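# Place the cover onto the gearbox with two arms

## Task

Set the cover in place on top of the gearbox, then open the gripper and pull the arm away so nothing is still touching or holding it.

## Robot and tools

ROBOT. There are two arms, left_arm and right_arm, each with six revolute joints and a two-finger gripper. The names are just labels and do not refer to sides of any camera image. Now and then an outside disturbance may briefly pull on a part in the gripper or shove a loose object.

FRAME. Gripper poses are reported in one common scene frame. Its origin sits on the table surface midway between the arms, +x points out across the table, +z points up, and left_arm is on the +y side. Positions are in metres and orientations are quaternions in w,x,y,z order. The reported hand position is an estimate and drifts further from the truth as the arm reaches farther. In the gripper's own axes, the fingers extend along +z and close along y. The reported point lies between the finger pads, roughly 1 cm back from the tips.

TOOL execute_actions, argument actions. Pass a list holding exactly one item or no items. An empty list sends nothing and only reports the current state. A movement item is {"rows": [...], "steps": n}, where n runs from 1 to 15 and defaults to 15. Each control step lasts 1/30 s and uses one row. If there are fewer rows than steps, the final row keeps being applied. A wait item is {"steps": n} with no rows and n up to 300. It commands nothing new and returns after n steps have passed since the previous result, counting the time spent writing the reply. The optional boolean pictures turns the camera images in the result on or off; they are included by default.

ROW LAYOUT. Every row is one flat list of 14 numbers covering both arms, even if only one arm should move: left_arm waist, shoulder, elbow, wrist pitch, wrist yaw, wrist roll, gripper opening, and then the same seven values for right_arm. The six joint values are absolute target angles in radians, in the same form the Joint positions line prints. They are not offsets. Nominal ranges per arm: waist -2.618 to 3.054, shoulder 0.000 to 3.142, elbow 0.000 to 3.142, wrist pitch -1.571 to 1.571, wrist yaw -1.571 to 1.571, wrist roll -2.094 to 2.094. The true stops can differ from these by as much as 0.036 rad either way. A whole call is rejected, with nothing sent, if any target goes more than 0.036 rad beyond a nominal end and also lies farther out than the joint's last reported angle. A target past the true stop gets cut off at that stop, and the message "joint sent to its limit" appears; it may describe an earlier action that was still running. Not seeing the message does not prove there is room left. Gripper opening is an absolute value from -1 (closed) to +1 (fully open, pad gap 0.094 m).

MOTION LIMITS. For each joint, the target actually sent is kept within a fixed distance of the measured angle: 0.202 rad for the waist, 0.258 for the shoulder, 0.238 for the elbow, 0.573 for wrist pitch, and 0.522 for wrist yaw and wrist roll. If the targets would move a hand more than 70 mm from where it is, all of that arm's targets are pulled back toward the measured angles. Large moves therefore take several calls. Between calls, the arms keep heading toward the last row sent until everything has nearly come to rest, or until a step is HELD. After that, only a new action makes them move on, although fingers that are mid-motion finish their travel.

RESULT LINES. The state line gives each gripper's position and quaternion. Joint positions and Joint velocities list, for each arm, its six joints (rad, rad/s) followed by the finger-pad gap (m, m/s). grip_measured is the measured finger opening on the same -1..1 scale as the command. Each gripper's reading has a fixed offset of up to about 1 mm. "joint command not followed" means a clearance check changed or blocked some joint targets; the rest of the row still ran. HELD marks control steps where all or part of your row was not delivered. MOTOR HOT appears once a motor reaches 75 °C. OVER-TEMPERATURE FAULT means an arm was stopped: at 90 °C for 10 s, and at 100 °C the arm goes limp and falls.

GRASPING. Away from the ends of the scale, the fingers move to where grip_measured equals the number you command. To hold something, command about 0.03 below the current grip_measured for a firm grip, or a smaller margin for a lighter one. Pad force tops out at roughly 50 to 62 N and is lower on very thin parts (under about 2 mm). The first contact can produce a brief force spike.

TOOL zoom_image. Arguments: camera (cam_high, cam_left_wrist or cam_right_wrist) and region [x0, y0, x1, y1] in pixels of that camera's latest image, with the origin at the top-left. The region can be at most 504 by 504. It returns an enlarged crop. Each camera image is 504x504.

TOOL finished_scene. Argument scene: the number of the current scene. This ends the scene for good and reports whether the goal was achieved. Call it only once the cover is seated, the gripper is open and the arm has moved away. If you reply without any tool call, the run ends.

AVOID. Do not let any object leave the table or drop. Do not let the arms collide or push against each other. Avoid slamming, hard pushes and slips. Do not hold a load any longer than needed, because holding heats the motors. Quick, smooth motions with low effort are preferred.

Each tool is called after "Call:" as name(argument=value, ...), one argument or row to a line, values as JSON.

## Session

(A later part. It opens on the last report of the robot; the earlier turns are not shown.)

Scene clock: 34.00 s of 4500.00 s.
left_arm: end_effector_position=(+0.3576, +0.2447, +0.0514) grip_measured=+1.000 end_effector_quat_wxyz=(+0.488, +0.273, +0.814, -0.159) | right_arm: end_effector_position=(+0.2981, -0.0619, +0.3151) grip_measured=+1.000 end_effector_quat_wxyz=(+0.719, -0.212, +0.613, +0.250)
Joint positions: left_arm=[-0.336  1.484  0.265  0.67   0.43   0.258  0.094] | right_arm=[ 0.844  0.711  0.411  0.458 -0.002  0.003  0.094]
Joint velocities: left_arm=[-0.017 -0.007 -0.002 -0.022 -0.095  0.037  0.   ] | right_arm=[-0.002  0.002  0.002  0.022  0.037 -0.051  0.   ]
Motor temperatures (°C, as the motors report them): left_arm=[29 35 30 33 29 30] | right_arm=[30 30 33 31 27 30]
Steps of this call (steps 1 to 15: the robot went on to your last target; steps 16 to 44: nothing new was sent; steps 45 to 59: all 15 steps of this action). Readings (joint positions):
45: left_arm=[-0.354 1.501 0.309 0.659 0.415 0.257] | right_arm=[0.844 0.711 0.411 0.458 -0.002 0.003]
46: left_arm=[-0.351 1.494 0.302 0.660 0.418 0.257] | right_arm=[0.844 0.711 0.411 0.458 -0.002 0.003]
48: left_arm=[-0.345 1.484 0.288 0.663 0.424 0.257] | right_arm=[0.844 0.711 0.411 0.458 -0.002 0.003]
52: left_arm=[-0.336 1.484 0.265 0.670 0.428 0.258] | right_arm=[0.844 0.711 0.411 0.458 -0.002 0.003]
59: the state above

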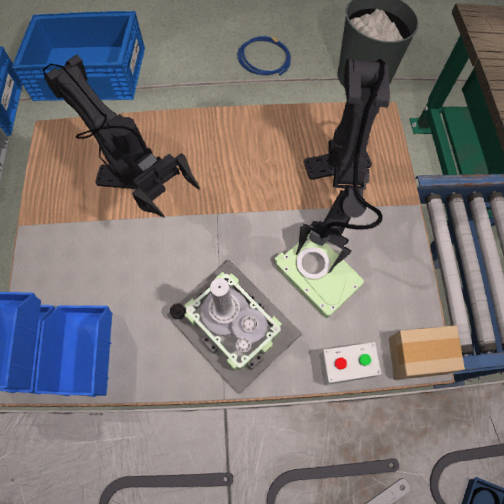

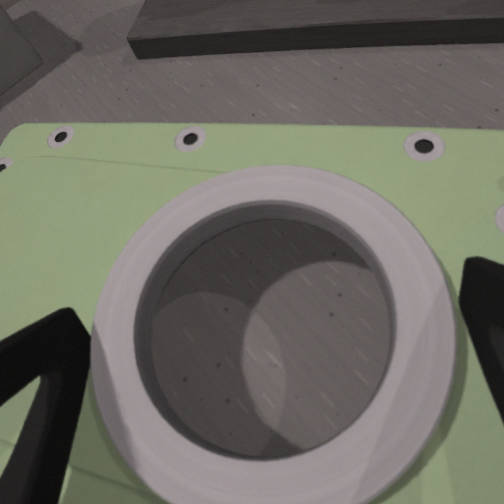

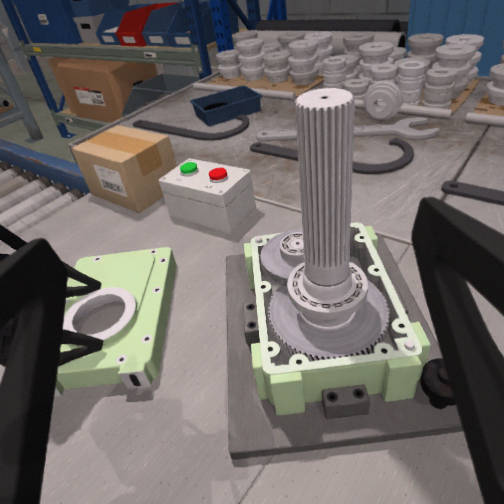

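Call:
execute_actions(
  actions=[
    {"rows":[[-0.315,1.5,0.245,0.7,0.445,0.255,1,0.85,0.7,0.4,0.45,0,0,1],[-0.315,1.5,0.245,0.7,0.445,0.255,1,0.85,0.7,0.4,0.45,0,0,1],[-0.315,1.5,0.245,0.7,0.445,0.255,1,0.85,0.7,0.4,0.45,0,0,1],[-0.315,1.52,0.24,0.72,0.445,0.255,1,0.85,0.7,0.4,0.45,0,0,1],[-0.315,1.52,0.24,0.72,0.445,0.255,1,0.85,0.7,0.4,0.45,0,0,1],[-0.315,1.52,0.24,0.72,0.445,0.255,1,0.85,0.7,0.4,0.45,0,0,1],[-0.315,1.545,0.23,0.755,0.445,0.255,1,0.85,0.7,0.4,0.45,0,0,1]]},
  ],
)

Call:
zoom_image(
  camera="cam_right_wrist",
  region=[40, 220, 220, 400],
)

Scene clock: 35.43 s of 4500.00 s.
left_arm: end_effector_position=(+0.3611, +0.2461, +0.0504) grip_measured=+1.000 end_effector_quat_wxyz=(+0.500, +0.273, +0.806, -0.158) | right_arm: end_effector_position=(+0.2981, -0.0619, +0.3151) grip_measured=+1.000 end_effector_quat_wxyz=(+0.719, -0.212, +0.613, +0.250)
Joint positions: left_arm=[-0.326  1.53   0.254  0.757  0.439  0.259  0.094] | right_arm=[ 0.844  0.711  0.411  0.458 -0.002  0.003  0.094]
Joint velocities: left_arm=[-0.022 -0.002 -0.002  0.037  0.037  0.051  0.   ] | right_arm=[-0.012 -0.002 -0.002 -0.037  0.037 -0.007  0.   ]
Motor temperatures (°C, as the motors report them): left_arm=[29 35 30 33 29 30] | right_arm=[30 30 33 31 27 30]
Steps of this call (steps 1 to 15: the robot went on to your last target; steps 16 to 28: nothing new was sent; steps 29 to 43: all 15 steps of this action). Readings (joint positions):
29: left_arm=[-0.335 1.484 0.265 0.672 0.432 0.258] | right_arm=[0.844 0.711 0.411 0.458 -0.002 0.003]
30: left_arm=[-0.332 1.485 0.265 0.673 0.432 0.258] | right_arm=[0.844 0.711 0.411 0.458 -0.002 0.003]
32: left_arm=[-0.327 1.491 0.265 0.681 0.432 0.258] | right_arm=[0.844 0.711 0.411 0.458 -0.002 0.003]
36: left_arm=[-0.326 1.516 0.261 0.724 0.437 0.259] | right_arm=[0.844 0.711 0.411 0.458 -0.002 0.003]
43: the state above

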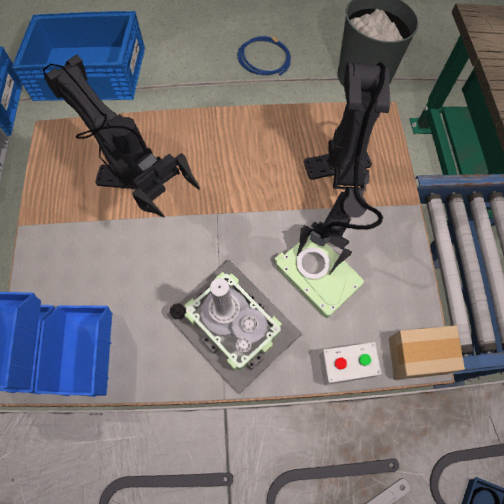

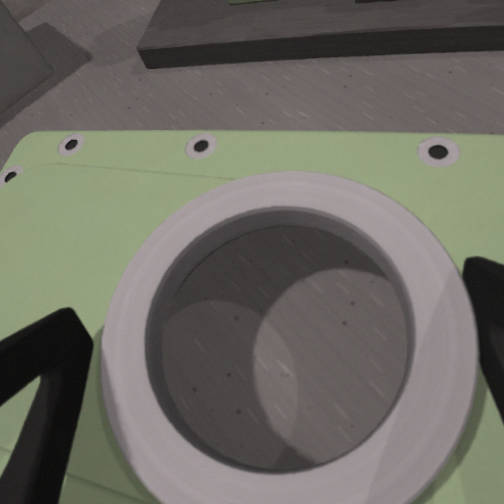

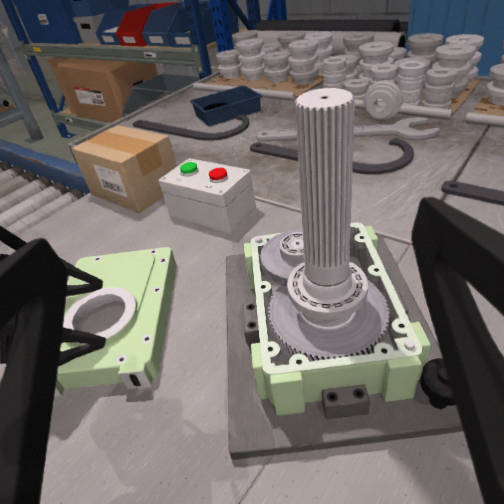

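Region (40, 220, 220, 400) of cam_right_wrist's 504x504 image, scaled by 2.800, with more detail than that image has.

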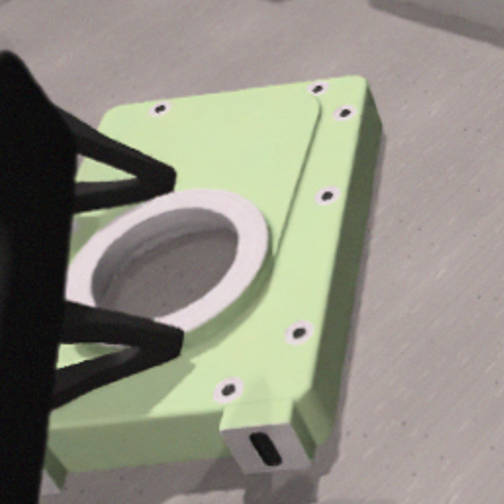

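Call:
execute_actions(
  actions=[
    {"rows":[[-0.315,1.51,0.23,0.69,0.445,0.255,1,0.85,0.7,0.4,0.45,0,0,1],[-0.315,1.51,0.23,0.69,0.445,0.255,1,0.85,0.7,0.4,0.45,0,0,1],[-0.315,1.51,0.23,0.69,0.445,0.255,1,0.85,0.7,0.4,0.45,0,0,1],[-0.315,1.51,0.23,0.69,0.445,0.255,1,0.85,0.7,0.4,0.45,0,0,1],[-0.315,1.51,0.23,0.69,0.445,0.255,1,0.85,0.7,0.4,0.45,0,0,1],[-0.315,1.51,0.23,0.69,0.445,0.255,1,0.85,0.7,0.4,0.45,0,0,1],[-0.315,1.51,0.23,0.69,0.445,0.255,0.9,0.85,0.7,0.4,0.45,0,0,1],[-0.315,1.51,0.23,0.69,0.445,0.255,0.85,0.85,0.7,0.4,0.45,0,0,1],[-0.315,1.51,0.23,0.69,0.445,0.255,0.8,0.85,0.7,0.4,0.45,0,0,1],[-0.315,1.51,0.23,0.69,0.445,0.255,0.7,0.85,0.7,0.4,0.45,0,0,1]]},
  ],
)

Call:
execute_actions(
  actions=[
    {"steps":10},
  ],
  pictures=false,
)

Scene clock: 37.30 s of 4500.00 s.
left_arm: end_effector_position=(+0.3594, +0.2447, +0.0504) grip_measured=+0.835 end_effector_quat_wxyz=(+0.499, +0.278, +0.805, -0.161) | right_arm: end_effector_position=(+0.2981, -0.0619, +0.3151) grip_measured=+1.000 end_effector_quat_wxyz=(+0.719, -0.212, +0.613, +0.250)
Joint positions: left_arm=[-0.326  1.525  0.253  0.748  0.449  0.267  0.086] | right_arm=[ 0.844  0.711  0.411  0.458 -0.002  0.003  0.094]
Joint velocities: left_arm=[ 0.002 -0.002  0.007 -0.007  0.022 -0.007  0.001] | right_arm=[-0.007 -0.007 -0.007  0.022 -0.051  0.037  0.   ]
Motor temperatures (°C, as the motors report them): left_arm=[29 34 30 34 29 30] | right_arm=[30 30 33 31 27 30]
Steps of this call (steps 1 to 15: the robot went on to your last target; steps 16 to 41: nothing new was sent; steps 42 to 56: all 15 steps of this action). Readings (joint positions):
42: left_arm=[-0.326 1.530 0.253 0.757 0.439 0.259] | right_arm=[0.844 0.711 0.411 0.458 -0.002 0.003]
43: left_arm=[-0.326 1.528 0.253 0.755 0.439 0.259] | right_arm=[0.844 0.711 0.411 0.458 -0.002 0.003]
45: left_arm=[-0.326 1.526 0.253 0.751 0.439 0.259] | right_arm=[0.844 0.711 0.411 0.458 -0.002 0.003]
49: left_arm=[-0.326 1.525 0.253 0.748 0.448 0.263] | right_arm=[0.844 0.711 0.411 0.458 -0.002 0.003]
56: the state above

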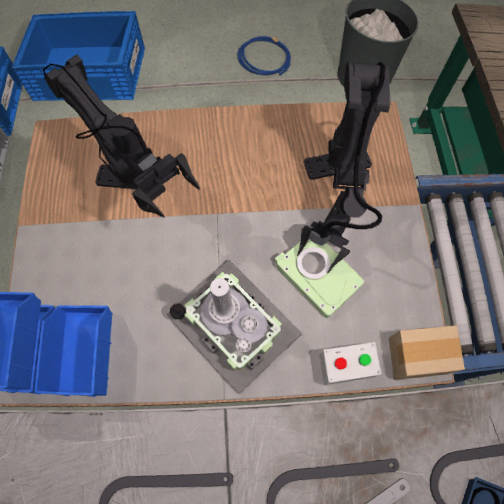

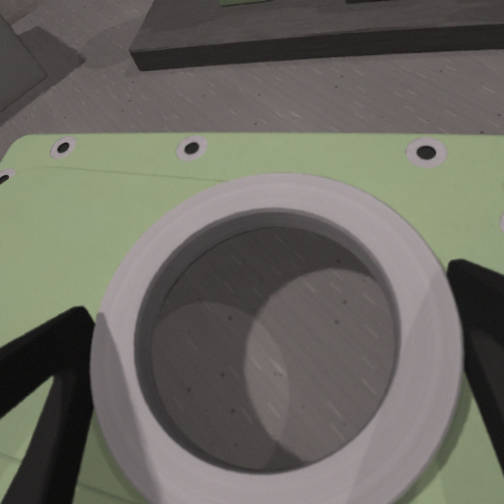

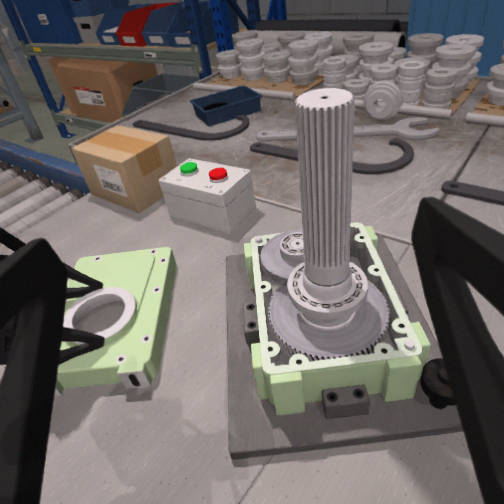

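Scene clock: 37.63 s of 4500.00 s.
left_arm: end_effector_position=(+0.3594, +0.2447, +0.0504) grip_measured=+0.835 end_effector_quat_wxyz=(+0.499, +0.278, +0.805, -0.161) | right_arm: end_effector_position=(+0.2981, -0.0619, +0.3151) grip_measured=+1.000 end_effector_quat_wxyz=(+0.719, -0.212, +0.613, +0.250)
Joint positions: left_arm=[-0.326  1.525  0.253  0.748  0.449  0.267  0.086] | right_arm=[ 0.844  0.711  0.411  0.458 -0.002  0.003  0.094]
Joint velocities: left_arm=[ 0.002  0.017 -0.002 -0.022  0.022  0.022 -0.001] | right_arm=[-0.007 -0.002  0.002  0.066 -0.022 -0.007  0.   ]
Motor temperatures (°C, as the motors report them): left_arm=[29 34 30 34 29 30] | right_arm=[30 30 33 31 27 30]
Steps of this call (steps 1 to 10: the robot went on to your last target). Readings (joint positions):
1: left_arm=[-0.326 1.525 0.253 0.748 0.449 0.267] | right_arm=[0.844 0.711 0.411 0.458 -0.002 0.003]
2: left_arm=[-0.326 1.525 0.253 0.748 0.449 0.267] | right_arm=[0.844 0.711 0.411 0.458 -0.002 0.003]
4: left_arm=[-0.326 1.525 0.253 0.748 0.449 0.267] | right_arm=[0.844 0.711 0.411 0.458 -0.002 0.003]
8: left_arm=[-0.326 1.525 0.253 0.748 0.449 0.267] | right_arm=[0.844 0.711 0.411 0.458 -0.002 0.003]
10: the state above

Call:
execute_actions(
  actions=[
    {"rows":[[-0.32,1.51,0.255,0.75,0.449,0.267,0.72,0.85,0.7,0.4,0.45,0,0,1],[-0.32,1.5,0.26,0.745,0.449,0.267,0.72,0.85,0.7,0.4,0.45,0,0,1],[-0.32,1.485,0.265,0.735,0.449,0.267,0.72,0.85,0.7,0.4,0.45,0,0,1],[-0.32,1.47,0.27,0.72,0.449,0.267,0.72,0.85,0.7,0.4,0.45,0,0,1],[-0.32,1.455,0.275,0.7,0.449,0.267,0.72,0.85,0.7,0.4,0.45,0,0,1],[-0.32,1.44,0.28,0.68,0.449,0.267,0.72,0.85,0.7,0.4,0.45,0,0,1],[-0.32,1.425,0.285,0.66,0.449,0.267,0.72,0.85,0.7,0.4,0.45,0,0,1],[-0.32,1.41,0.29,0.64,0.449,0.267,0.72,0.85,0.7,0.4,0.45,0,0,1],[-0.32,1.395,0.295,0.62,0.449,0.267,0.72,0.85,0.7,0.4,0.45,0,0,1],[-0.32,1.38,0.3,0.6,0.449,0.267,0.72,0.85,0.7,0.4,0.45,0,0,1],[-0.32,1.365,0.305,0.58,0.449,0.267,0.72,0.85,0.7,0.4,0.45,0,0,1],[-0.32,1.35,0.31,0.56,0.449,0.267,0.72,0.85,0.7,0.4,0.45,0,0,1],[-0.32,1.335,0.32,0.54,0.449,0.267,0.72,0.85,0.7,0.4,0.45,0,0,1]]},
  ],
  pictures=false,
)

Call:
execute_actions(
  actions=[
    {"steps":15},
  ],
)

Scene clock: 39.50 s of 4500.00 s.
left_arm: end_effector_position=(+0.3466, +0.2498, +0.0539) grip_measured=+0.835 end_effector_quat_wxyz=(+0.472, +0.278, +0.823, -0.154) | right_arm: end_effector_position=(+0.2981, -0.0619, +0.3151) grip_measured=+1.000 end_effector_quat_wxyz=(+0.719, -0.212, +0.613, +0.250)
Joint positions: left_arm=[-0.326  1.381  0.263  0.526  0.429  0.284  0.086] | right_arm=[ 0.844  0.711  0.411  0.458 -0.002  0.003  0.094]
Joint velocities: left_arm=[-0.012 -0.149  0.095 -0.374 -0.022 -0.051  0.   ] | right_arm=[ 0.017 -0.007 -0.007 -0.022 -0.007 -0.007  0.   ]
Motor temperatures (°C, as the motors report them): left_arm=[29 34 30 34 29 30] | right_arm=[30 30 33 31 27 30]
Steps of this call (steps 1 to 15: the robot went on to your last target; steps 16 to 41: nothing new was sent; steps 42 to 56: all 15 steps of this action). Readings (joint positions):
42: left_arm=[-0.326 1.525 0.253 0.749 0.449 0.267] | right_arm=[0.844 0.711 0.411 0.458 -0.002 0.003]
43: left_arm=[-0.326 1.525 0.253 0.749 0.449 0.267] | right_arm=[0.844 0.711 0.411 0.458 -0.002 0.003]
45: left_arm=[-0.326 1.517 0.253 0.741 0.448 0.269] | right_arm=[0.844 0.711 0.411 0.458 -0.002 0.003]
49: left_arm=[-0.326 1.472 0.253 0.674 0.439 0.275] | right_arm=[0.844 0.711 0.411 0.458 -0.002 0.003]
56: the state above

Scene clock: 40.00 s of 4500.00 s.
left_arm: end_effector_position=(+0.3465, +0.2499, +0.0541) grip_measured=+0.835 end_effector_quat_wxyz=(+0.467, +0.278, +0.826, -0.154) | right_arm: end_effector_position=(+0.2981, -0.0619, +0.3151) grip_measured=+1.000 end_effector_quat_wxyz=(+0.719, -0.212, +0.613, +0.250)
Joint positions: left_arm=[-0.326  1.373  0.273  0.495  0.428  0.286  0.086] | right_arm=[ 0.844  0.711  0.411  0.458 -0.002  0.003  0.094]
Joint velocities: left_arm=[-0.017  0.012 -0.012 -0.051  0.007 -0.037 -0.   ] | right_arm=[-0.022 -0.032 -0.007  0.037 -0.007 -0.007  0.   ]
Motor temperatures (°C, as the motors report them): left_arm=[29 34 30 34 29 30] | right_arm=[30 30 33 31 27 30]
Steps of this call (steps 1 to 15: the robot went on to your last target). Readings (joint positions):
1: left_arm=[-0.326 1.377 0.266 0.514 0.429 0.284] | right_arm=[0.844 0.711 0.411 0.458 -0.002 0.003]
2: left_arm=[-0.326 1.376 0.268 0.508 0.429 0.284] | right_arm=[0.844 0.711 0.411 0.458 -0.002 0.003]
4: left_arm=[-0.326 1.374 0.271 0.501 0.428 0.284] | right_arm=[0.844 0.711 0.411 0.458 -0.002 0.003]
8: left_arm=[-0.326 1.373 0.272 0.496 0.428 0.285] | right_arm=[0.844 0.711 0.411 0.458 -0.002 0.003]
15: the state above

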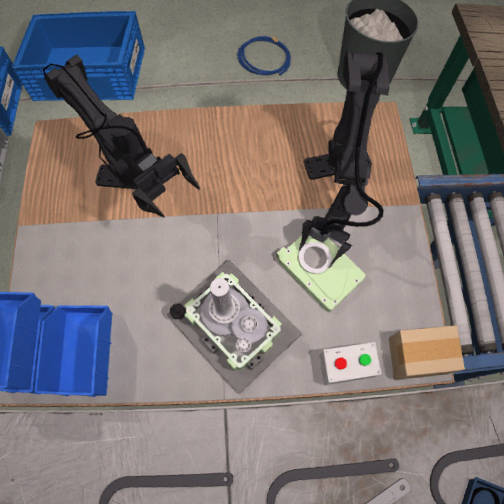

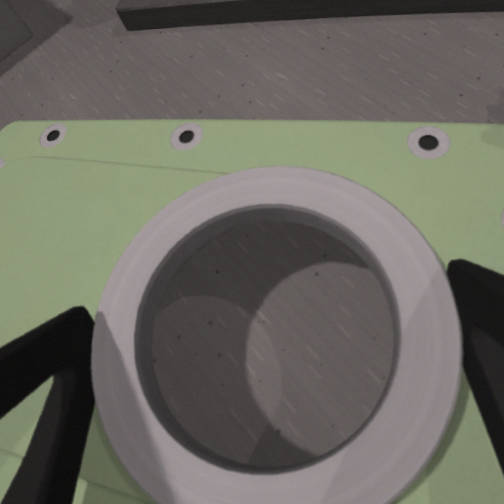

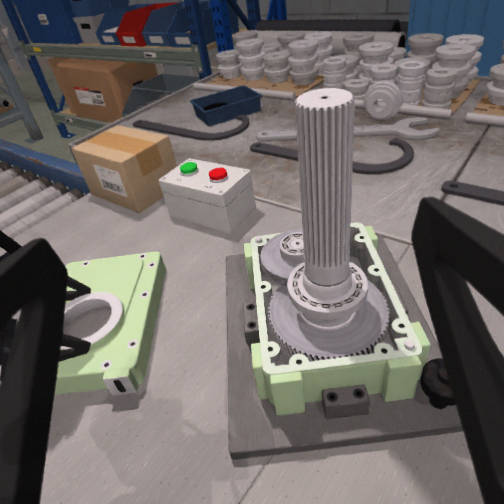

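Call:
execute_actions(
  actions=[
    {"rows":[[-0.32,1.325,0.33,0.55,0.449,0.26,0.72,0.85,0.7,0.4,0.45,0,0,1],[-0.32,1.315,0.34,0.55,0.449,0.26,0.72,0.85,0.7,0.4,0.45,0,0,1],[-0.32,1.305,0.35,0.55,0.449,0.26,0.72,0.85,0.7,0.4,0.45,0,0,1],[-0.32,1.295,0.36,0.54,0.449,0.26,0.72,0.85,0.7,0.4,0.45,0,0,1],[-0.32,1.285,0.37,0.53,0.449,0.26,0.72,0.85,0.7,0.4,0.45,0,0,1],[-0.32,1.275,0.378,0.515,0.449,0.26,0.72,0.85,0.7,0.4,0.45,0,0,1],[-0.32,1.265,0.385,0.5,0.449,0.26,0.72,0.85,0.7,0.4,0.45,0,0,1],[-0.32,1.255,0.39,0.485,0.449,0.26,0.72,0.85,0.7,0.4,0.45,0,0,1],[-0.32,1.245,0.395,0.47,0.449,0.26,0.72,0.85,0.7,0.4,0.45,0,0,1],[-0.32,1.235,0.4,0.455,0.449,0.26,0.72,0.85,0.7,0.4,0.45,0,0,1],[-0.32,1.225,0.405,0.44,0.449,0.26,0.72,0.85,0.7,0.4,0.45,0,0,1],[-0.32,1.215,0.41,0.425,0.449,0.26,0.72,0.85,0.7,0.4,0.45,0,0,1],[-0.32,1.205,0.415,0.41,0.449,0.26,0.72,0.85,0.7,0.4,0.45,0,0,1],[-0.32,1.2,0.42,0.4,0.449,0.26,0.72,0.85,0.7,0.4,0.45,0,0,1]]},
  ],
  pictures=false,
)

Call:
execute_actions(
  actions=[
    {"steps":15},
  ],
)

Scene clock: 43.03 s of 4500.00 s.
left_arm: end_effector_position=(+0.3450, +0.2509, +0.0714) grip_measured=+0.835 end_effector_quat_wxyz=(+0.448, +0.263, +0.839, -0.161) | right_arm: end_effector_position=(+0.2981, -0.0619, +0.3151) grip_measured=+1.000 end_effector_quat_wxyz=(+0.719, -0.212, +0.613, +0.250)
Joint positions: left_arm=[-0.326  1.264  0.341  0.28   0.423  0.256  0.086] | right_arm=[ 0.844  0.711  0.411  0.458 -0.002  0.003  0.094]
Joint velocities: left_arm=[ 0.022 -0.198  0.081 -0.315 -0.022 -0.051 -0.001] | right_arm=[-0.002 -0.007  0.007 -0.022 -0.007  0.007  0.   ]
Motor temperatures (°C, as the motors report them): left_arm=[29 34 31 35 29 30] | right_arm=[30 30 33 31 27 30]
Steps of this call (steps 1 to 15: the robot went on to your last target; steps 16 to 76: nothing new was sent; steps 77 to 91: all 15 steps of this action). Readings (joint positions):
77: left_arm=[-0.326 1.372 0.273 0.494 0.428 0.287] | right_arm=[0.844 0.711 0.411 0.458 -0.002 0.003]
78: left_arm=[-0.326 1.369 0.275 0.489 0.427 0.287] | right_arm=[0.844 0.711 0.411 0.458 -0.002 0.003]
80: left_arm=[-0.326 1.359 0.285 0.468 0.427 0.283] | right_arm=[0.844 0.711 0.411 0.458 -0.002 0.003]
84: left_arm=[-0.326 1.327 0.313 0.403 0.427 0.270] | right_arm=[0.844 0.711 0.411 0.458 -0.002 0.003]
91: the state above

Scene clock: 43.53 s of 4500.00 s.
left_arm: end_effector_position=(+0.3435, +0.2514, +0.0710) grip_measured=+0.835 end_effector_quat_wxyz=(+0.442, +0.261, +0.843, -0.162) | right_arm: end_effector_position=(+0.2981, -0.0619, +0.3151) grip_measured=+1.000 end_effector_quat_wxyz=(+0.719, -0.212, +0.613, +0.250)
Joint positions: left_arm=[-0.326  1.256  0.348  0.251  0.422  0.255  0.086] | right_arm=[ 0.844  0.711  0.411  0.458 -0.002  0.003  0.094]
Joint velocities: left_arm=[-0.022 -0.017 -0.012  0.051  0.037 -0.022  0.   ] | right_arm=[ 0.002  0.012 -0.007  0.022  0.037 -0.022  0.   ]
Motor temperatures (°C, as the motors report them): left_arm=[29 34 31 35 29 30] | right_arm=[30 30 33 31 27 30]
Steps of this call (steps 1 to 15: the robot went on to your last target). Readings (joint positions):
1: left_arm=[-0.326 1.260 0.344 0.271 0.423 0.255] | right_arm=[0.844 0.711 0.411 0.458 -0.002 0.003]
2: left_arm=[-0.326 1.257 0.346 0.264 0.423 0.255] | right_arm=[0.844 0.711 0.411 0.458 -0.002 0.003]
4: left_arm=[-0.326 1.256 0.348 0.255 0.422 0.255] | right_arm=[0.844 0.711 0.411 0.458 -0.002 0.003]
8: left_arm=[-0.326 1.256 0.348 0.251 0.422 0.255] | right_arm=[0.844 0.711 0.411 0.458 -0.002 0.003]
15: the state above

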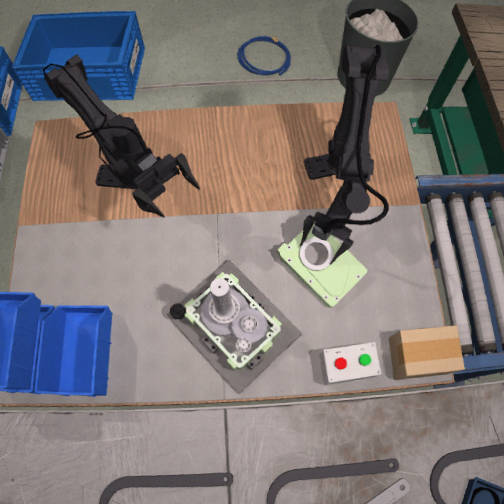

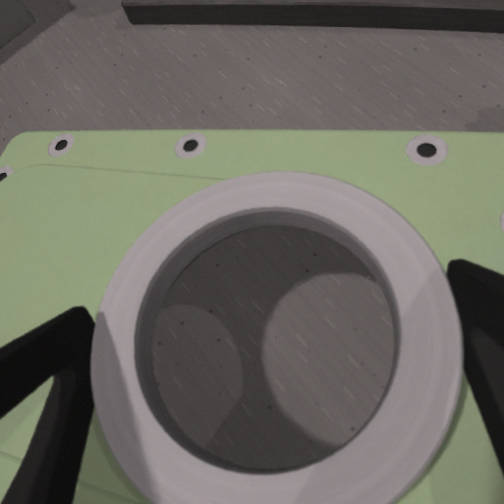

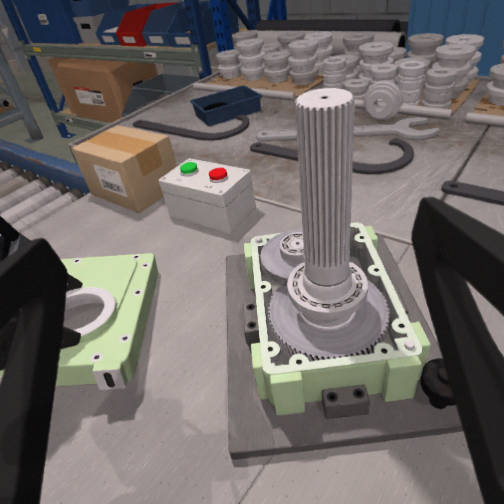

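Call:
execute_actions(
  actions=[
    {"rows":[[-0.32,1.195,0.43,0.41,0.455,0.26,0.72,0.85,0.7,0.4,0.45,0,0,1],[-0.32,1.19,0.44,0.42,0.46,0.26,0.72,0.85,0.7,0.4,0.45,0,0,1],[-0.32,1.18,0.45,0.43,0.465,0.26,0.72,0.85,0.7,0.4,0.45,0,0,1],[-0.32,1.17,0.46,0.43,0.47,0.26,0.72,0.85,0.7,0.4,0.45,0,0,1],[-0.32,1.16,0.47,0.43,0.47,0.26,0.72,0.85,0.7,0.4,0.45,0,0,1],[-0.32,1.15,0.48,0.42,0.47,0.26,0.72,0.85,0.7,0.4,0.45,0,0,1],[-0.32,1.14,0.488,0.41,0.47,0.26,0.72,0.85,0.7,0.4,0.45,0,0,1],[-0.32,1.13,0.495,0.4,0.47,0.26,0.72,0.85,0.7,0.4,0.45,0,0,1],[-0.32,1.12,0.5,0.39,0.47,0.26,0.72,0.85,0.7,0.4,0.45,0,0,1],[-0.32,1.115,0.505,0.38,0.47,0.26,0.72,0.85,0.7,0.4,0.45,0,0,1],[-0.32,1.11,0.51,0.37,0.47,0.26,0.72,0.85,0.7,0.4,0.45,0,0,1],[-0.32,1.1,0.515,0.36,0.47,0.26,0.72,0.85,0.7,0.4,0.45,0,0,1],[-0.32,1.095,0.52,0.35,0.47,0.26,0.72,0.85,0.7,0.4,0.45,0,0,1],[-0.32,1.09,0.525,0.34,0.47,0.26,0.72,0.85,0.7,0.4,0.45,0,0,1]]},
  ],
  pictures=false,
)

Call:
execute_actions(
  actions=[
    {"steps":20},
  ],
)

Scene clock: 45.53 s of 4500.00 s.
left_arm: end_effector_position=(+0.3398, +0.2519, +0.0807) grip_measured=+0.835 end_effector_quat_wxyz=(+0.428, +0.256, +0.851, -0.166) | right_arm: end_effector_position=(+0.2981, -0.0619, +0.3151) grip_measured=+1.000 end_effector_quat_wxyz=(+0.719, -0.212, +0.613, +0.250)
Joint positions: left_arm=[-0.326  1.201  0.389  0.125  0.422  0.246  0.086] | right_arm=[ 0.844  0.711  0.411  0.458 -0.002  0.003  0.094]
Joint velocities: left_arm=[-0.017 -0.129  0.071 -0.227 -0.022 -0.022 -0.001] | right_arm=[ 0.007 -0.002  0.007 -0.007 -0.051  0.037  0.   ]
Motor temperatures (°C, as the motors report them): left_arm=[29 34 32 37 29 30] | right_arm=[30 30 33 31 27 30]
Steps of this call (steps 1 to 15: the robot went on to your last target; steps 16 to 45: nothing new was sent; steps 46 to 60: all 15 steps of this action). Readings (joint positions):
46: left_arm=[-0.326 1.256 0.348 0.251 0.422 0.255] | right_arm=[0.844 0.711 0.411 0.458 -0.002 0.003]
47: left_arm=[-0.326 1.256 0.348 0.251 0.422 0.255] | right_arm=[0.844 0.711 0.411 0.458 -0.002 0.003]
49: left_arm=[-0.326 1.255 0.354 0.243 0.422 0.255] | right_arm=[0.844 0.711 0.411 0.458 -0.002 0.003]
53: left_arm=[-0.326 1.240 0.368 0.209 0.422 0.252] | right_arm=[0.844 0.711 0.411 0.458 -0.002 0.003]
60: the state above

Scene clock: 46.20 s of 4500.00 s.
left_arm: end_effector_position=(+0.3360, +0.2525, +0.0808) grip_measured=+0.835 end_effector_quat_wxyz=(+0.418, +0.254, +0.856, -0.168) | right_arm: end_effector_position=(+0.2981, -0.0619, +0.3151) grip_measured=+1.000 end_effector_quat_wxyz=(+0.719, -0.212, +0.613, +0.250)
Joint positions: left_arm=[-0.326  1.185  0.4    0.076  0.421  0.244  0.086] | right_arm=[ 0.844  0.711  0.411  0.458 -0.002  0.003  0.094]
Joint velocities: left_arm=[ 0.002 -0.012 -0.007 -0.022  0.037 -0.051  0.   ] | right_arm=[ 0.002 -0.007  0.002  0.007 -0.037  0.007  0.   ]
Motor temperatures (°C, as the motors report them): left_arm=[29 34 33 37 29 30] | right_arm=[30 30 33 31 27 30]
Steps of this call (steps 1 to 20: the robot went on to your last target). Readings (joint positions):
1: left_arm=[-0.326 1.197 0.392 0.116 0.422 0.246] | right_arm=[0.844 0.711 0.411 0.458 -0.002 0.003]
2: left_arm=[-0.326 1.194 0.394 0.109 0.422 0.245] | right_arm=[0.844 0.711 0.411 0.458 -0.002 0.003]
4: left_arm=[-0.326 1.190 0.397 0.097 0.422 0.245] | right_arm=[0.844 0.711 0.411 0.458 -0.002 0.003]
8: left_arm=[-0.326 1.187 0.400 0.083 0.422 0.244] | right_arm=[0.844 0.711 0.411 0.458 -0.002 0.003]
20: the state above

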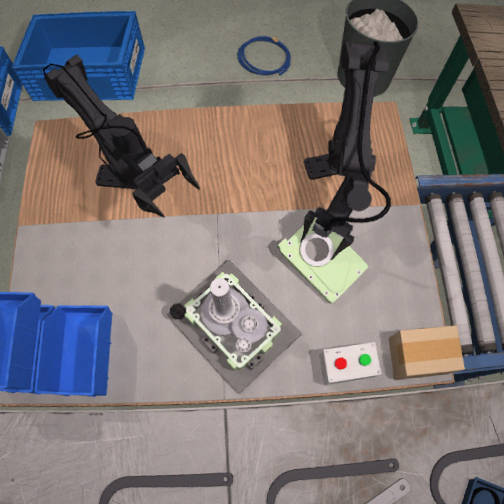

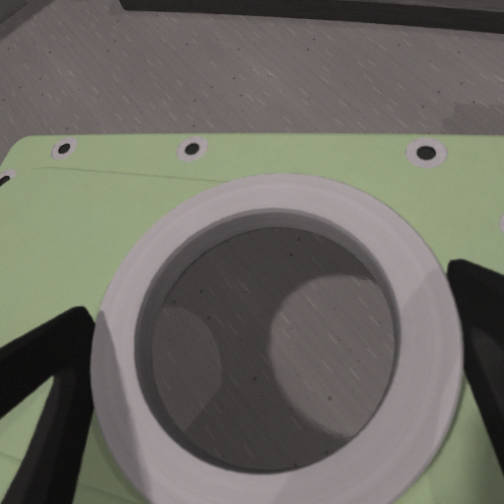

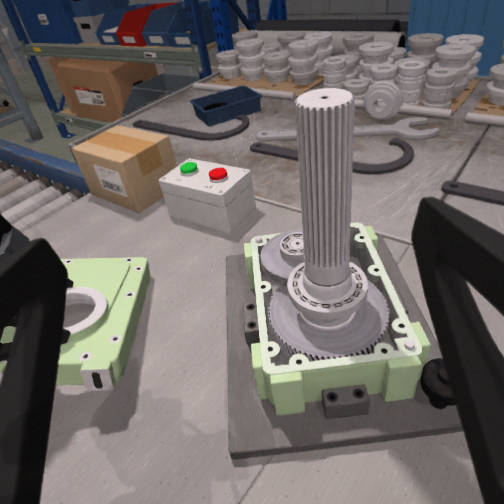

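Call:
execute_actions(
  actions=[
    {"rows":[[-0.32,1.12,0.48,0.3,0.47,0.26,0.72,0.85,0.7,0.4,0.45,0,0,1]]},
  ],
  pictures=false,
)

Call:
execute_actions(
  actions=[
    {"rows":[[-0.32,1.12,0.48,0.4,0.47,0.26,0.72,0.85,0.7,0.4,0.45,0,0,1]]},
  ],
  pictures=false,
)

Scene clock: 49.10 s of 4500.00 s.
left_arm: end_effector_position=(+0.3360, +0.2525, +0.0809) grip_measured=+0.835 end_effector_quat_wxyz=(+0.418, +0.254, +0.856, -0.168) | right_arm: end_effector_position=(+0.2981, -0.0619, +0.3151) grip_measured=+1.000 end_effector_quat_wxyz=(+0.719, -0.212, +0.613, +0.250)
Joint positions: left_arm=[-0.326  1.184  0.4    0.076  0.421  0.244  0.086] | right_arm=[ 0.844  0.711  0.411  0.458 -0.002  0.003  0.094]
Joint velocities: left_arm=[ 0.007 -0.002 -0.002 -0.066  0.037 -0.007 -0.001] | right_arm=[-0.012  0.007 -0.007 -0.037 -0.037 -0.037  0.   ]
Motor temperatures (°C, as the motors report them): left_arm=[29 34 34 39 29 30] | right_arm=[30 30 33 32 27 30]
Steps of this call (steps 1 to 15: the robot went on to your last target; steps 16 to 72: nothing new was sent; steps 73 to 87: all 15 steps of this action). Readings (joint positions):
73: left_arm=[-0.326 1.184 0.400 0.076 0.421 0.244] | right_arm=[0.844 0.711 0.411 0.458 -0.002 0.003]
74: left_arm=[-0.326 1.184 0.400 0.076 0.421 0.244] | right_arm=[0.844 0.711 0.411 0.458 -0.002 0.003]
76: left_arm=[-0.326 1.184 0.400 0.076 0.421 0.244] | right_arm=[0.844 0.711 0.411 0.458 -0.002 0.003]
80: left_arm=[-0.326 1.184 0.400 0.076 0.421 0.244] | right_arm=[0.844 0.711 0.411 0.458 -0.002 0.003]
87: the state above

Scene clock: 49.60 s of 4500.00 s.
left_arm: end_effector_position=(+0.3403, +0.2519, +0.0861) grip_measured=+0.835 end_effector_quat_wxyz=(+0.431, +0.255, +0.849, -0.166) | right_arm: end_effector_position=(+0.2981, -0.0619, +0.3151) grip_measured=+1.000 end_effector_quat_wxyz=(+0.719, -0.212, +0.613, +0.250)
Joint positions: left_arm=[-0.326  1.184  0.4    0.105  0.421  0.244  0.086] | right_arm=[ 0.844  0.711  0.411  0.458 -0.002  0.003  0.094]
Joint velocities: left_arm=[ 0.012 -0.007  0.022 -0.007 -0.051 -0.007 -0.001] | right_arm=[ 0.007 -0.007  0.002 -0.007  0.037  0.022  0.   ]
Motor temperatures (°C, as the motors report them): left_arm=[29 34 34 40 29 30] | right_arm=[30 30 33 32 27 30]
Steps of this call (steps 1 to 15: all 15 steps of this action). Readings (joint positions):
1: left_arm=[-0.326 1.184 0.400 0.078 0.421 0.244] | right_arm=[0.844 0.711 0.411 0.458 -0.002 0.003]
2: left_arm=[-0.326 1.184 0.400 0.080 0.421 0.244] | right_arm=[0.844 0.711 0.411 0.458 -0.002 0.003]
4: left_arm=[-0.326 1.184 0.400 0.085 0.421 0.244] | right_arm=[0.844 0.711 0.411 0.458 -0.002 0.003]
8: left_arm=[-0.326 1.184 0.400 0.096 0.421 0.244] | right_arm=[0.844 0.711 0.411 0.458 -0.002 0.003]
15: the state above

Call:
execute_actions(
  actions=[
    {"rows":[[-0.32,1.135,0.46,0.5,0.47,0.26,0.72,0.85,0.7,0.4,0.45,0,0,1]]},
  ],
  pictures=false,
)

Call:
execute_actions(
  actions=[
    {"steps":20},
  ],
)

Scene clock: 50.90 s of 4500.00 s.
left_arm: end_effector_position=(+0.3547, +0.2499, +0.1061) grip_measured=+0.835 end_effector_quat_wxyz=(+0.477, +0.260, +0.825, -0.158) | right_arm: end_effector_position=(+0.2981, -0.0619, +0.3151) grip_measured=+1.000 end_effector_quat_wxyz=(+0.719, -0.212, +0.613, +0.250)
Joint positions: left_arm=[-0.326  1.184  0.4    0.211  0.421  0.243  0.086] | right_arm=[ 0.844  0.711  0.411  0.458 -0.002  0.003  0.094]
Joint velocities: left_arm=[ 0.002 -0.012 -0.027  0.139 -0.037  0.007 -0.001] | right_arm=[ 0.007 -0.002 -0.032 -0.022 -0.051 -0.007  0.   ]
Motor temperatures (°C, as the motors report them): left_arm=[29 34 35 41 29 30] | right_arm=[30 30 33 32 27 30]
Steps of this call (steps 1 to 15: the robot went on to your last target; steps 16 to 24: nothing new was sent; steps 25 to 39: all 15 steps of this action). Readings (joint positions):
25: left_arm=[-0.326 1.184 0.400 0.114 0.421 0.244] | right_arm=[0.844 0.711 0.411 0.458 -0.002 0.003]
26: left_arm=[-0.326 1.184 0.400 0.119 0.421 0.243] | right_arm=[0.844 0.711 0.411 0.458 -0.002 0.003]
28: left_arm=[-0.326 1.184 0.400 0.135 0.421 0.243] | right_arm=[0.844 0.711 0.411 0.458 -0.002 0.003]
32: left_arm=[-0.326 1.184 0.400 0.173 0.421 0.243] | right_arm=[0.844 0.711 0.411 0.458 -0.002 0.003]
39: the state above

Scene clock: 51.57 s of 4500.00 s.
left_arm: end_effector_position=(+0.3571, +0.2491, +0.1105) grip_measured=+0.835 end_effector_quat_wxyz=(+0.486, +0.262, +0.819, -0.158) | right_arm: end_effector_position=(+0.2981, -0.0619, +0.3151) grip_measured=+1.000 end_effector_quat_wxyz=(+0.719, -0.212, +0.613, +0.250)
Joint positions: left_arm=[-0.326  1.184  0.4    0.233  0.424  0.243  0.086] | right_arm=[ 0.844  0.711  0.411  0.458 -0.002  0.003  0.094]
Joint velocities: left_arm=[ 0.012 -0.022 -0.027 -0.022  0.022 -0.007 -0.002] | right_arm=[ 0.002 -0.027 -0.012  0.022  0.037  0.007  0.   ]
Motor temperatures (°C, as the motors report them): left_arm=[29 34 35 42 29 30] | right_arm=[30 30 33 32 27 30]
Steps of this call (steps 1 to 20: the robot went on to your last target). Readings (joint positions):
1: left_arm=[-0.326 1.184 0.400 0.215 0.421 0.243] | right_arm=[0.844 0.711 0.411 0.458 -0.002 0.003]
2: left_arm=[-0.326 1.184 0.400 0.217 0.422 0.243] | right_arm=[0.844 0.711 0.411 0.458 -0.002 0.003]
4: left_arm=[-0.326 1.184 0.400 0.222 0.422 0.243] | right_arm=[0.844 0.711 0.411 0.458 -0.002 0.003]
8: left_arm=[-0.326 1.184 0.400 0.227 0.423 0.243] | right_arm=[0.844 0.711 0.411 0.458 -0.002 0.003]
20: the state above

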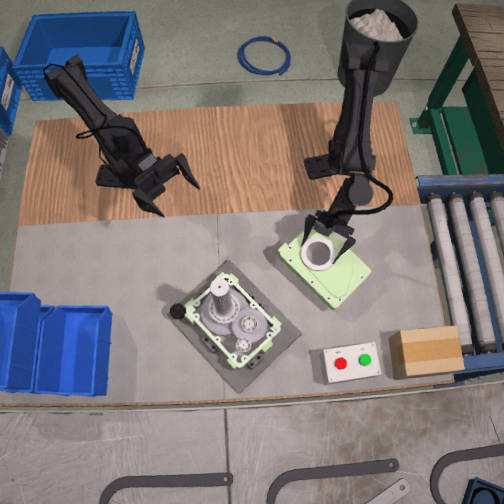

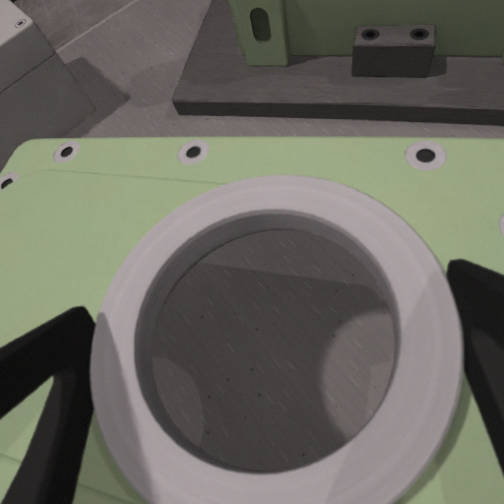

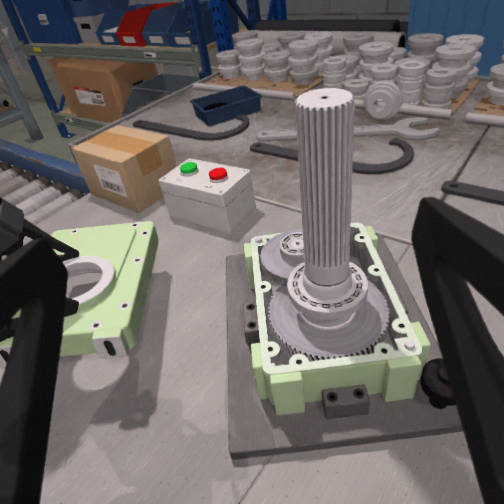

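Call:
execute_actions(
  actions=[
    {"rows":[[-0.32,1.13,0.47,0.47,0.47,0.26,0.72,0.7,0.6,0.4,0.45,0,0,1],[-0.32,1.12,0.485,0.445,0.47,0.26,0.72,0.7,0.6,0.4,0.45,0,0,1],[-0.32,1.11,0.5,0.42,0.47,0.26,0.72,0.7,0.6,0.4,0.45,0,0,1],[-0.32,1.1,0.515,0.395,0.47,0.26,0.72,0.7,0.6,0.4,0.45,0,0,1],[-0.32,1.09,0.53,0.37,0.47,0.26,0.72,0.7,0.6,0.4,0.45,0,0,1],[-0.32,1.08,0.545,0.345,0.47,0.26,0.72,0.7,0.6,0.4,0.45,0,0,1],[-0.32,1.07,0.56,0.32,0.47,0.26,0.72,0.7,0.6,0.4,0.45,0,0,1],[-0.32,1.06,0.575,0.295,0.47,0.26,0.72,0.7,0.6,0.4,0.45,0,0,1],[-0.32,1.05,0.59,0.27,0.47,0.26,0.72,0.7,0.6,0.4,0.45,0,0,1],[-0.32,1.045,0.605,0.25,0.47,0.26,0.72,0.7,0.6,0.4,0.45,0,0,1],[-0.32,1.04,0.62,0.23,0.47,0.26,0.72,0.7,0.6,0.4,0.45,0,0,1],[-0.32,1.035,0.635,0.21,0.47,0.26,0.72,0.7,0.6,0.4,0.45,0,0,1],[-0.32,1.03,0.65,0.19,0.47,0.26,0.72,0.7,0.6,0.4,0.45,0,0,1],[-0.32,1.025,0.665,0.17,0.47,0.26,0.72,0.7,0.6,0.4,0.45,0,0,1],[-0.32,1.02,0.68,0.15,0.47,0.26,0.72,0.7,0.6,0.4,0.45,0,0,1]]},
  ],
  pictures=false,
)

Call:
execute_actions(
  actions=[
    {"steps":20},
  ],
  pictures=false,
)

Scene clock: 55.70 s of 4500.00 s.
left_arm: end_effector_position=(+0.3431, +0.2516, +0.1030) grip_measured=+0.835 end_effector_quat_wxyz=(+0.423, +0.253, +0.854, -0.167) | right_arm: end_effector_position=(+0.3062, -0.1082, +0.3383) grip_measured=+1.000 end_effector_quat_wxyz=(+0.760, -0.160, +0.596, +0.206)
Joint positions: left_arm=[-0.326  1.156  0.475 -0.017  0.42   0.24   0.086] | right_arm=[0.706 0.614 0.406 0.451 0.001 0.003 0.094]
Joint velocities: left_arm=[ 0.017 -0.051  0.276 -0.711  0.007 -0.037 -0.   ] | right_arm=[-0.002  0.017 -0.007  0.022  0.007  0.037  0.   ]
Motor temperatures (°C, as the motors report them): left_arm=[29 34 36 46 29 30] | right_arm=[30 30 33 32 27 30]
Steps of this call (steps 1 to 15: the robot went on to your last target; steps 16 to 90: nothing new was sent; then 0.63 s passed at rest; steps 91 to 105: all 15 steps of this action). Readings (joint positions):
91: left_arm=[-0.326 1.184 0.400 0.234 0.425 0.243] | right_arm=[0.823 0.701 0.411 0.453 -0.013 0.003]
92: left_arm=[-0.326 1.184 0.400 0.232 0.425 0.243] | right_arm=[0.777 0.679 0.407 0.444 -0.013 0.003]
94: left_arm=[-0.326 1.184 0.402 0.220 0.425 0.243] | right_arm=[0.718 0.637 0.406 0.443 -0.001 0.003]
98: left_arm=[-0.326 1.178 0.421 0.142 0.424 0.242] | right_arm=[0.706 0.614 0.406 0.452 0.001 0.003]
105: the state above

Scene clock: 56.37 s of 4500.00 s.
left_arm: end_effector_position=(+0.3377, +0.2536, +0.1091) grip_measured=+0.835 end_effector_quat_wxyz=(+0.399, +0.248, +0.866, -0.168) | right_arm: end_effector_position=(+0.3062, -0.1082, +0.3383) grip_measured=+1.000 end_effector_quat_wxyz=(+0.760, -0.160, +0.596, +0.206)
Joint positions: left_arm=[-0.326  1.133  0.531 -0.148  0.413  0.24   0.086] | right_arm=[0.706 0.614 0.406 0.451 0.001 0.003 0.094]
Joint velocities: left_arm=[-0.002 -0.002  0.002 -0.066  0.095  0.066  0.   ] | right_arm=[-0.002  0.017 -0.002  0.007 -0.022 -0.037  0.   ]
Motor temperatures (°C, as the motors report them): left_arm=[29 34 36 46 29 30] | right_arm=[30 30 33 32 27 30]
Steps of this call (steps 1 to 20: the robot went on to your last target). Readings (joint positions):
1: left_arm=[-0.326 1.153 0.484 -0.037 0.420 0.240] | right_arm=[0.706 0.614 0.406 0.451 0.001 0.003]
2: left_arm=[-0.326 1.151 0.492 -0.054 0.419 0.240] | right_arm=[0.706 0.614 0.406 0.451 0.001 0.003]
4: left_arm=[-0.326 1.147 0.504 -0.080 0.417 0.240] | right_arm=[0.706 0.614 0.406 0.451 0.001 0.003]
8: left_arm=[-0.326 1.139 0.520 -0.112 0.415 0.240] | right_arm=[0.706 0.614 0.406 0.451 0.001 0.003]
20: the state above

Call:
execute_actions(
  actions=[
    {"rows":[[-0.32,1.09,0.62,0.0,0.45,0.26,0.72,0.7,0.6,0.4,0.45,0,0,1],[-0.32,1.09,0.64,-0.04,0.45,0.26,0.72,0.7,0.6,0.4,0.45,0,0,1],[-0.32,1.09,0.66,-0.08,0.45,0.26,0.72,0.7,0.6,0.4,0.45,0,0,1],[-0.32,1.09,0.68,-0.12,0.45,0.26,0.72,0.7,0.6,0.4,0.45,0,0,1],[-0.32,1.09,0.7,-0.16,0.45,0.26,0.72,0.7,0.6,0.4,0.45,0,0,1],[-0.32,1.09,0.72,-0.19,0.45,0.26,0.72,0.7,0.6,0.4,0.45,0,0,1],[-0.32,1.09,0.74,-0.22,0.45,0.26,0.72,0.7,0.6,0.4,0.45,0,0,1],[-0.32,1.09,0.76,-0.25,0.45,0.26,0.72,0.7,0.6,0.4,0.45,0,0,1],[-0.32,1.09,0.78,-0.28,0.45,0.26,0.72,0.7,0.6,0.4,0.45,0,0,1],[-0.32,1.09,0.8,-0.31,0.45,0.26,0.72,0.7,0.6,0.4,0.45,0,0,1],[-0.32,1.09,0.82,-0.34,0.45,0.26,0.72,0.7,0.6,0.4,0.45,0,0,1],[-0.32,1.09,0.84,-0.37,0.45,0.26,0.72,0.7,0.6,0.4,0.45,0,0,1],[-0.32,1.09,0.86,-0.4,0.45,0.26,0.72,0.7,0.6,0.4,0.45,0,0,1],[-0.32,1.09,0.88,-0.42,0.45,0.26,0.72,0.7,0.6,0.4,0.45,0,0,1],[-0.32,1.09,0.9,-0.44,0.45,0.26,0.72,0.7,0.6,0.4,0.45,0,0,1]]},
  ],
  pictures=false,
)

Call:
execute_actions(
  actions=[
    {"steps":15},
  ],
)

Scene clock: 58.60 s of 4500.00 s.
left_arm: end_effector_position=(+0.3391, +0.2540, +0.1581) grip_measured=+0.835 end_effector_quat_wxyz=(+0.362, +0.243, +0.883, -0.171) | right_arm: end_effector_position=(+0.3062, -0.1082, +0.3383) grip_measured=+1.000 end_effector_quat_wxyz=(+0.760, -0.160, +0.596, +0.206)
Joint positions: left_arm=[-0.326  1.133  0.788 -0.489  0.409  0.242  0.086] | right_arm=[0.706 0.614 0.406 0.451 0.001 0.003 0.094]
Joint velocities: left_arm=[-0.012  0.012  0.623 -0.667  0.022 -0.007  0.   ] | right_arm=[ 0.017  0.012 -0.002  0.007 -0.007  0.037  0.   ]
Motor temperatures (°C, as the motors report them): left_arm=[29 34 37 47 29 30] | right_arm=[30 30 33 32 27 30]
Steps of this call (steps 1 to 30: the robot went on to your last target; steps 31 to 52: nothing new was sent; steps 53 to 67: all 15 steps of this action). Readings (joint positions):
53: left_arm=[-0.326 1.133 0.531 -0.163 0.410 0.240] | right_arm=[0.706 0.614 0.406 0.451 0.001 0.003]
54: left_arm=[-0.326 1.133 0.534 -0.170 0.410 0.240] | right_arm=[0.706 0.614 0.406 0.451 0.001 0.003]
56: left_arm=[-0.326 1.133 0.557 -0.211 0.410 0.240] | right_arm=[0.706 0.614 0.406 0.451 0.001 0.003]
60: left_arm=[-0.326 1.133 0.631 -0.318 0.410 0.240] | right_arm=[0.706 0.614 0.406 0.451 0.001 0.003]
67: the state above

Scene clock: 59.10 s of 4500.00 s.
left_arm: end_effector_position=(+0.3309, +0.2551, +0.1615) grip_measured=+0.835 end_effector_quat_wxyz=(+0.339, +0.240, +0.893, -0.174) | right_arm: end_effector_position=(+0.3062, -0.1082, +0.3383) grip_measured=+1.000 end_effector_quat_wxyz=(+0.760, -0.160, +0.596, +0.206)
Joint positions: left_arm=[-0.326  1.133  0.832 -0.585  0.41   0.242  0.086] | right_arm=[0.706 0.614 0.406 0.451 0.001 0.003 0.094]
Joint velocities: left_arm=[-0.007 -0.022 -0.007 -0.066  0.007 -0.051 -0.   ] | right_arm=[ 0.007 -0.012  0.012  0.066 -0.022  0.007  0.   ]
Motor temperatures (°C, as the motors report them): left_arm=[29 34 37 47 29 30] | right_arm=[30 30 33 32 27 30]
Steps of this call (steps 1 to 15: the robot went on to your last target). Readings (joint positions):
1: left_arm=[-0.326 1.133 0.806 -0.507 0.409 0.242] | right_arm=[0.706 0.614 0.406 0.451 0.001 0.003]
2: left_arm=[-0.326 1.133 0.819 -0.517 0.410 0.242] | right_arm=[0.706 0.614 0.406 0.451 0.001 0.003]
4: left_arm=[-0.326 1.133 0.831 -0.525 0.410 0.242] | right_arm=[0.706 0.614 0.406 0.451 0.001 0.003]
8: left_arm=[-0.326 1.133 0.832 -0.551 0.410 0.242] | right_arm=[0.706 0.614 0.406 0.451 0.001 0.003]
15: the state above

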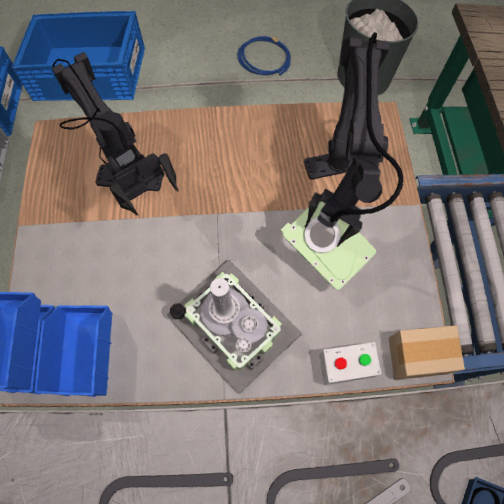

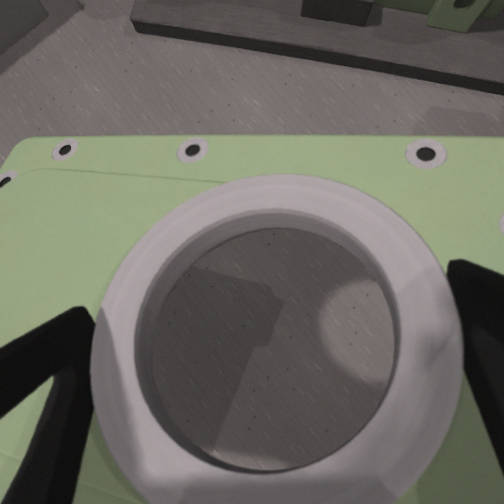

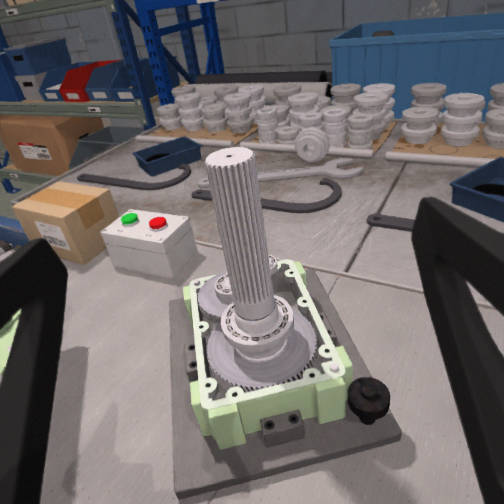

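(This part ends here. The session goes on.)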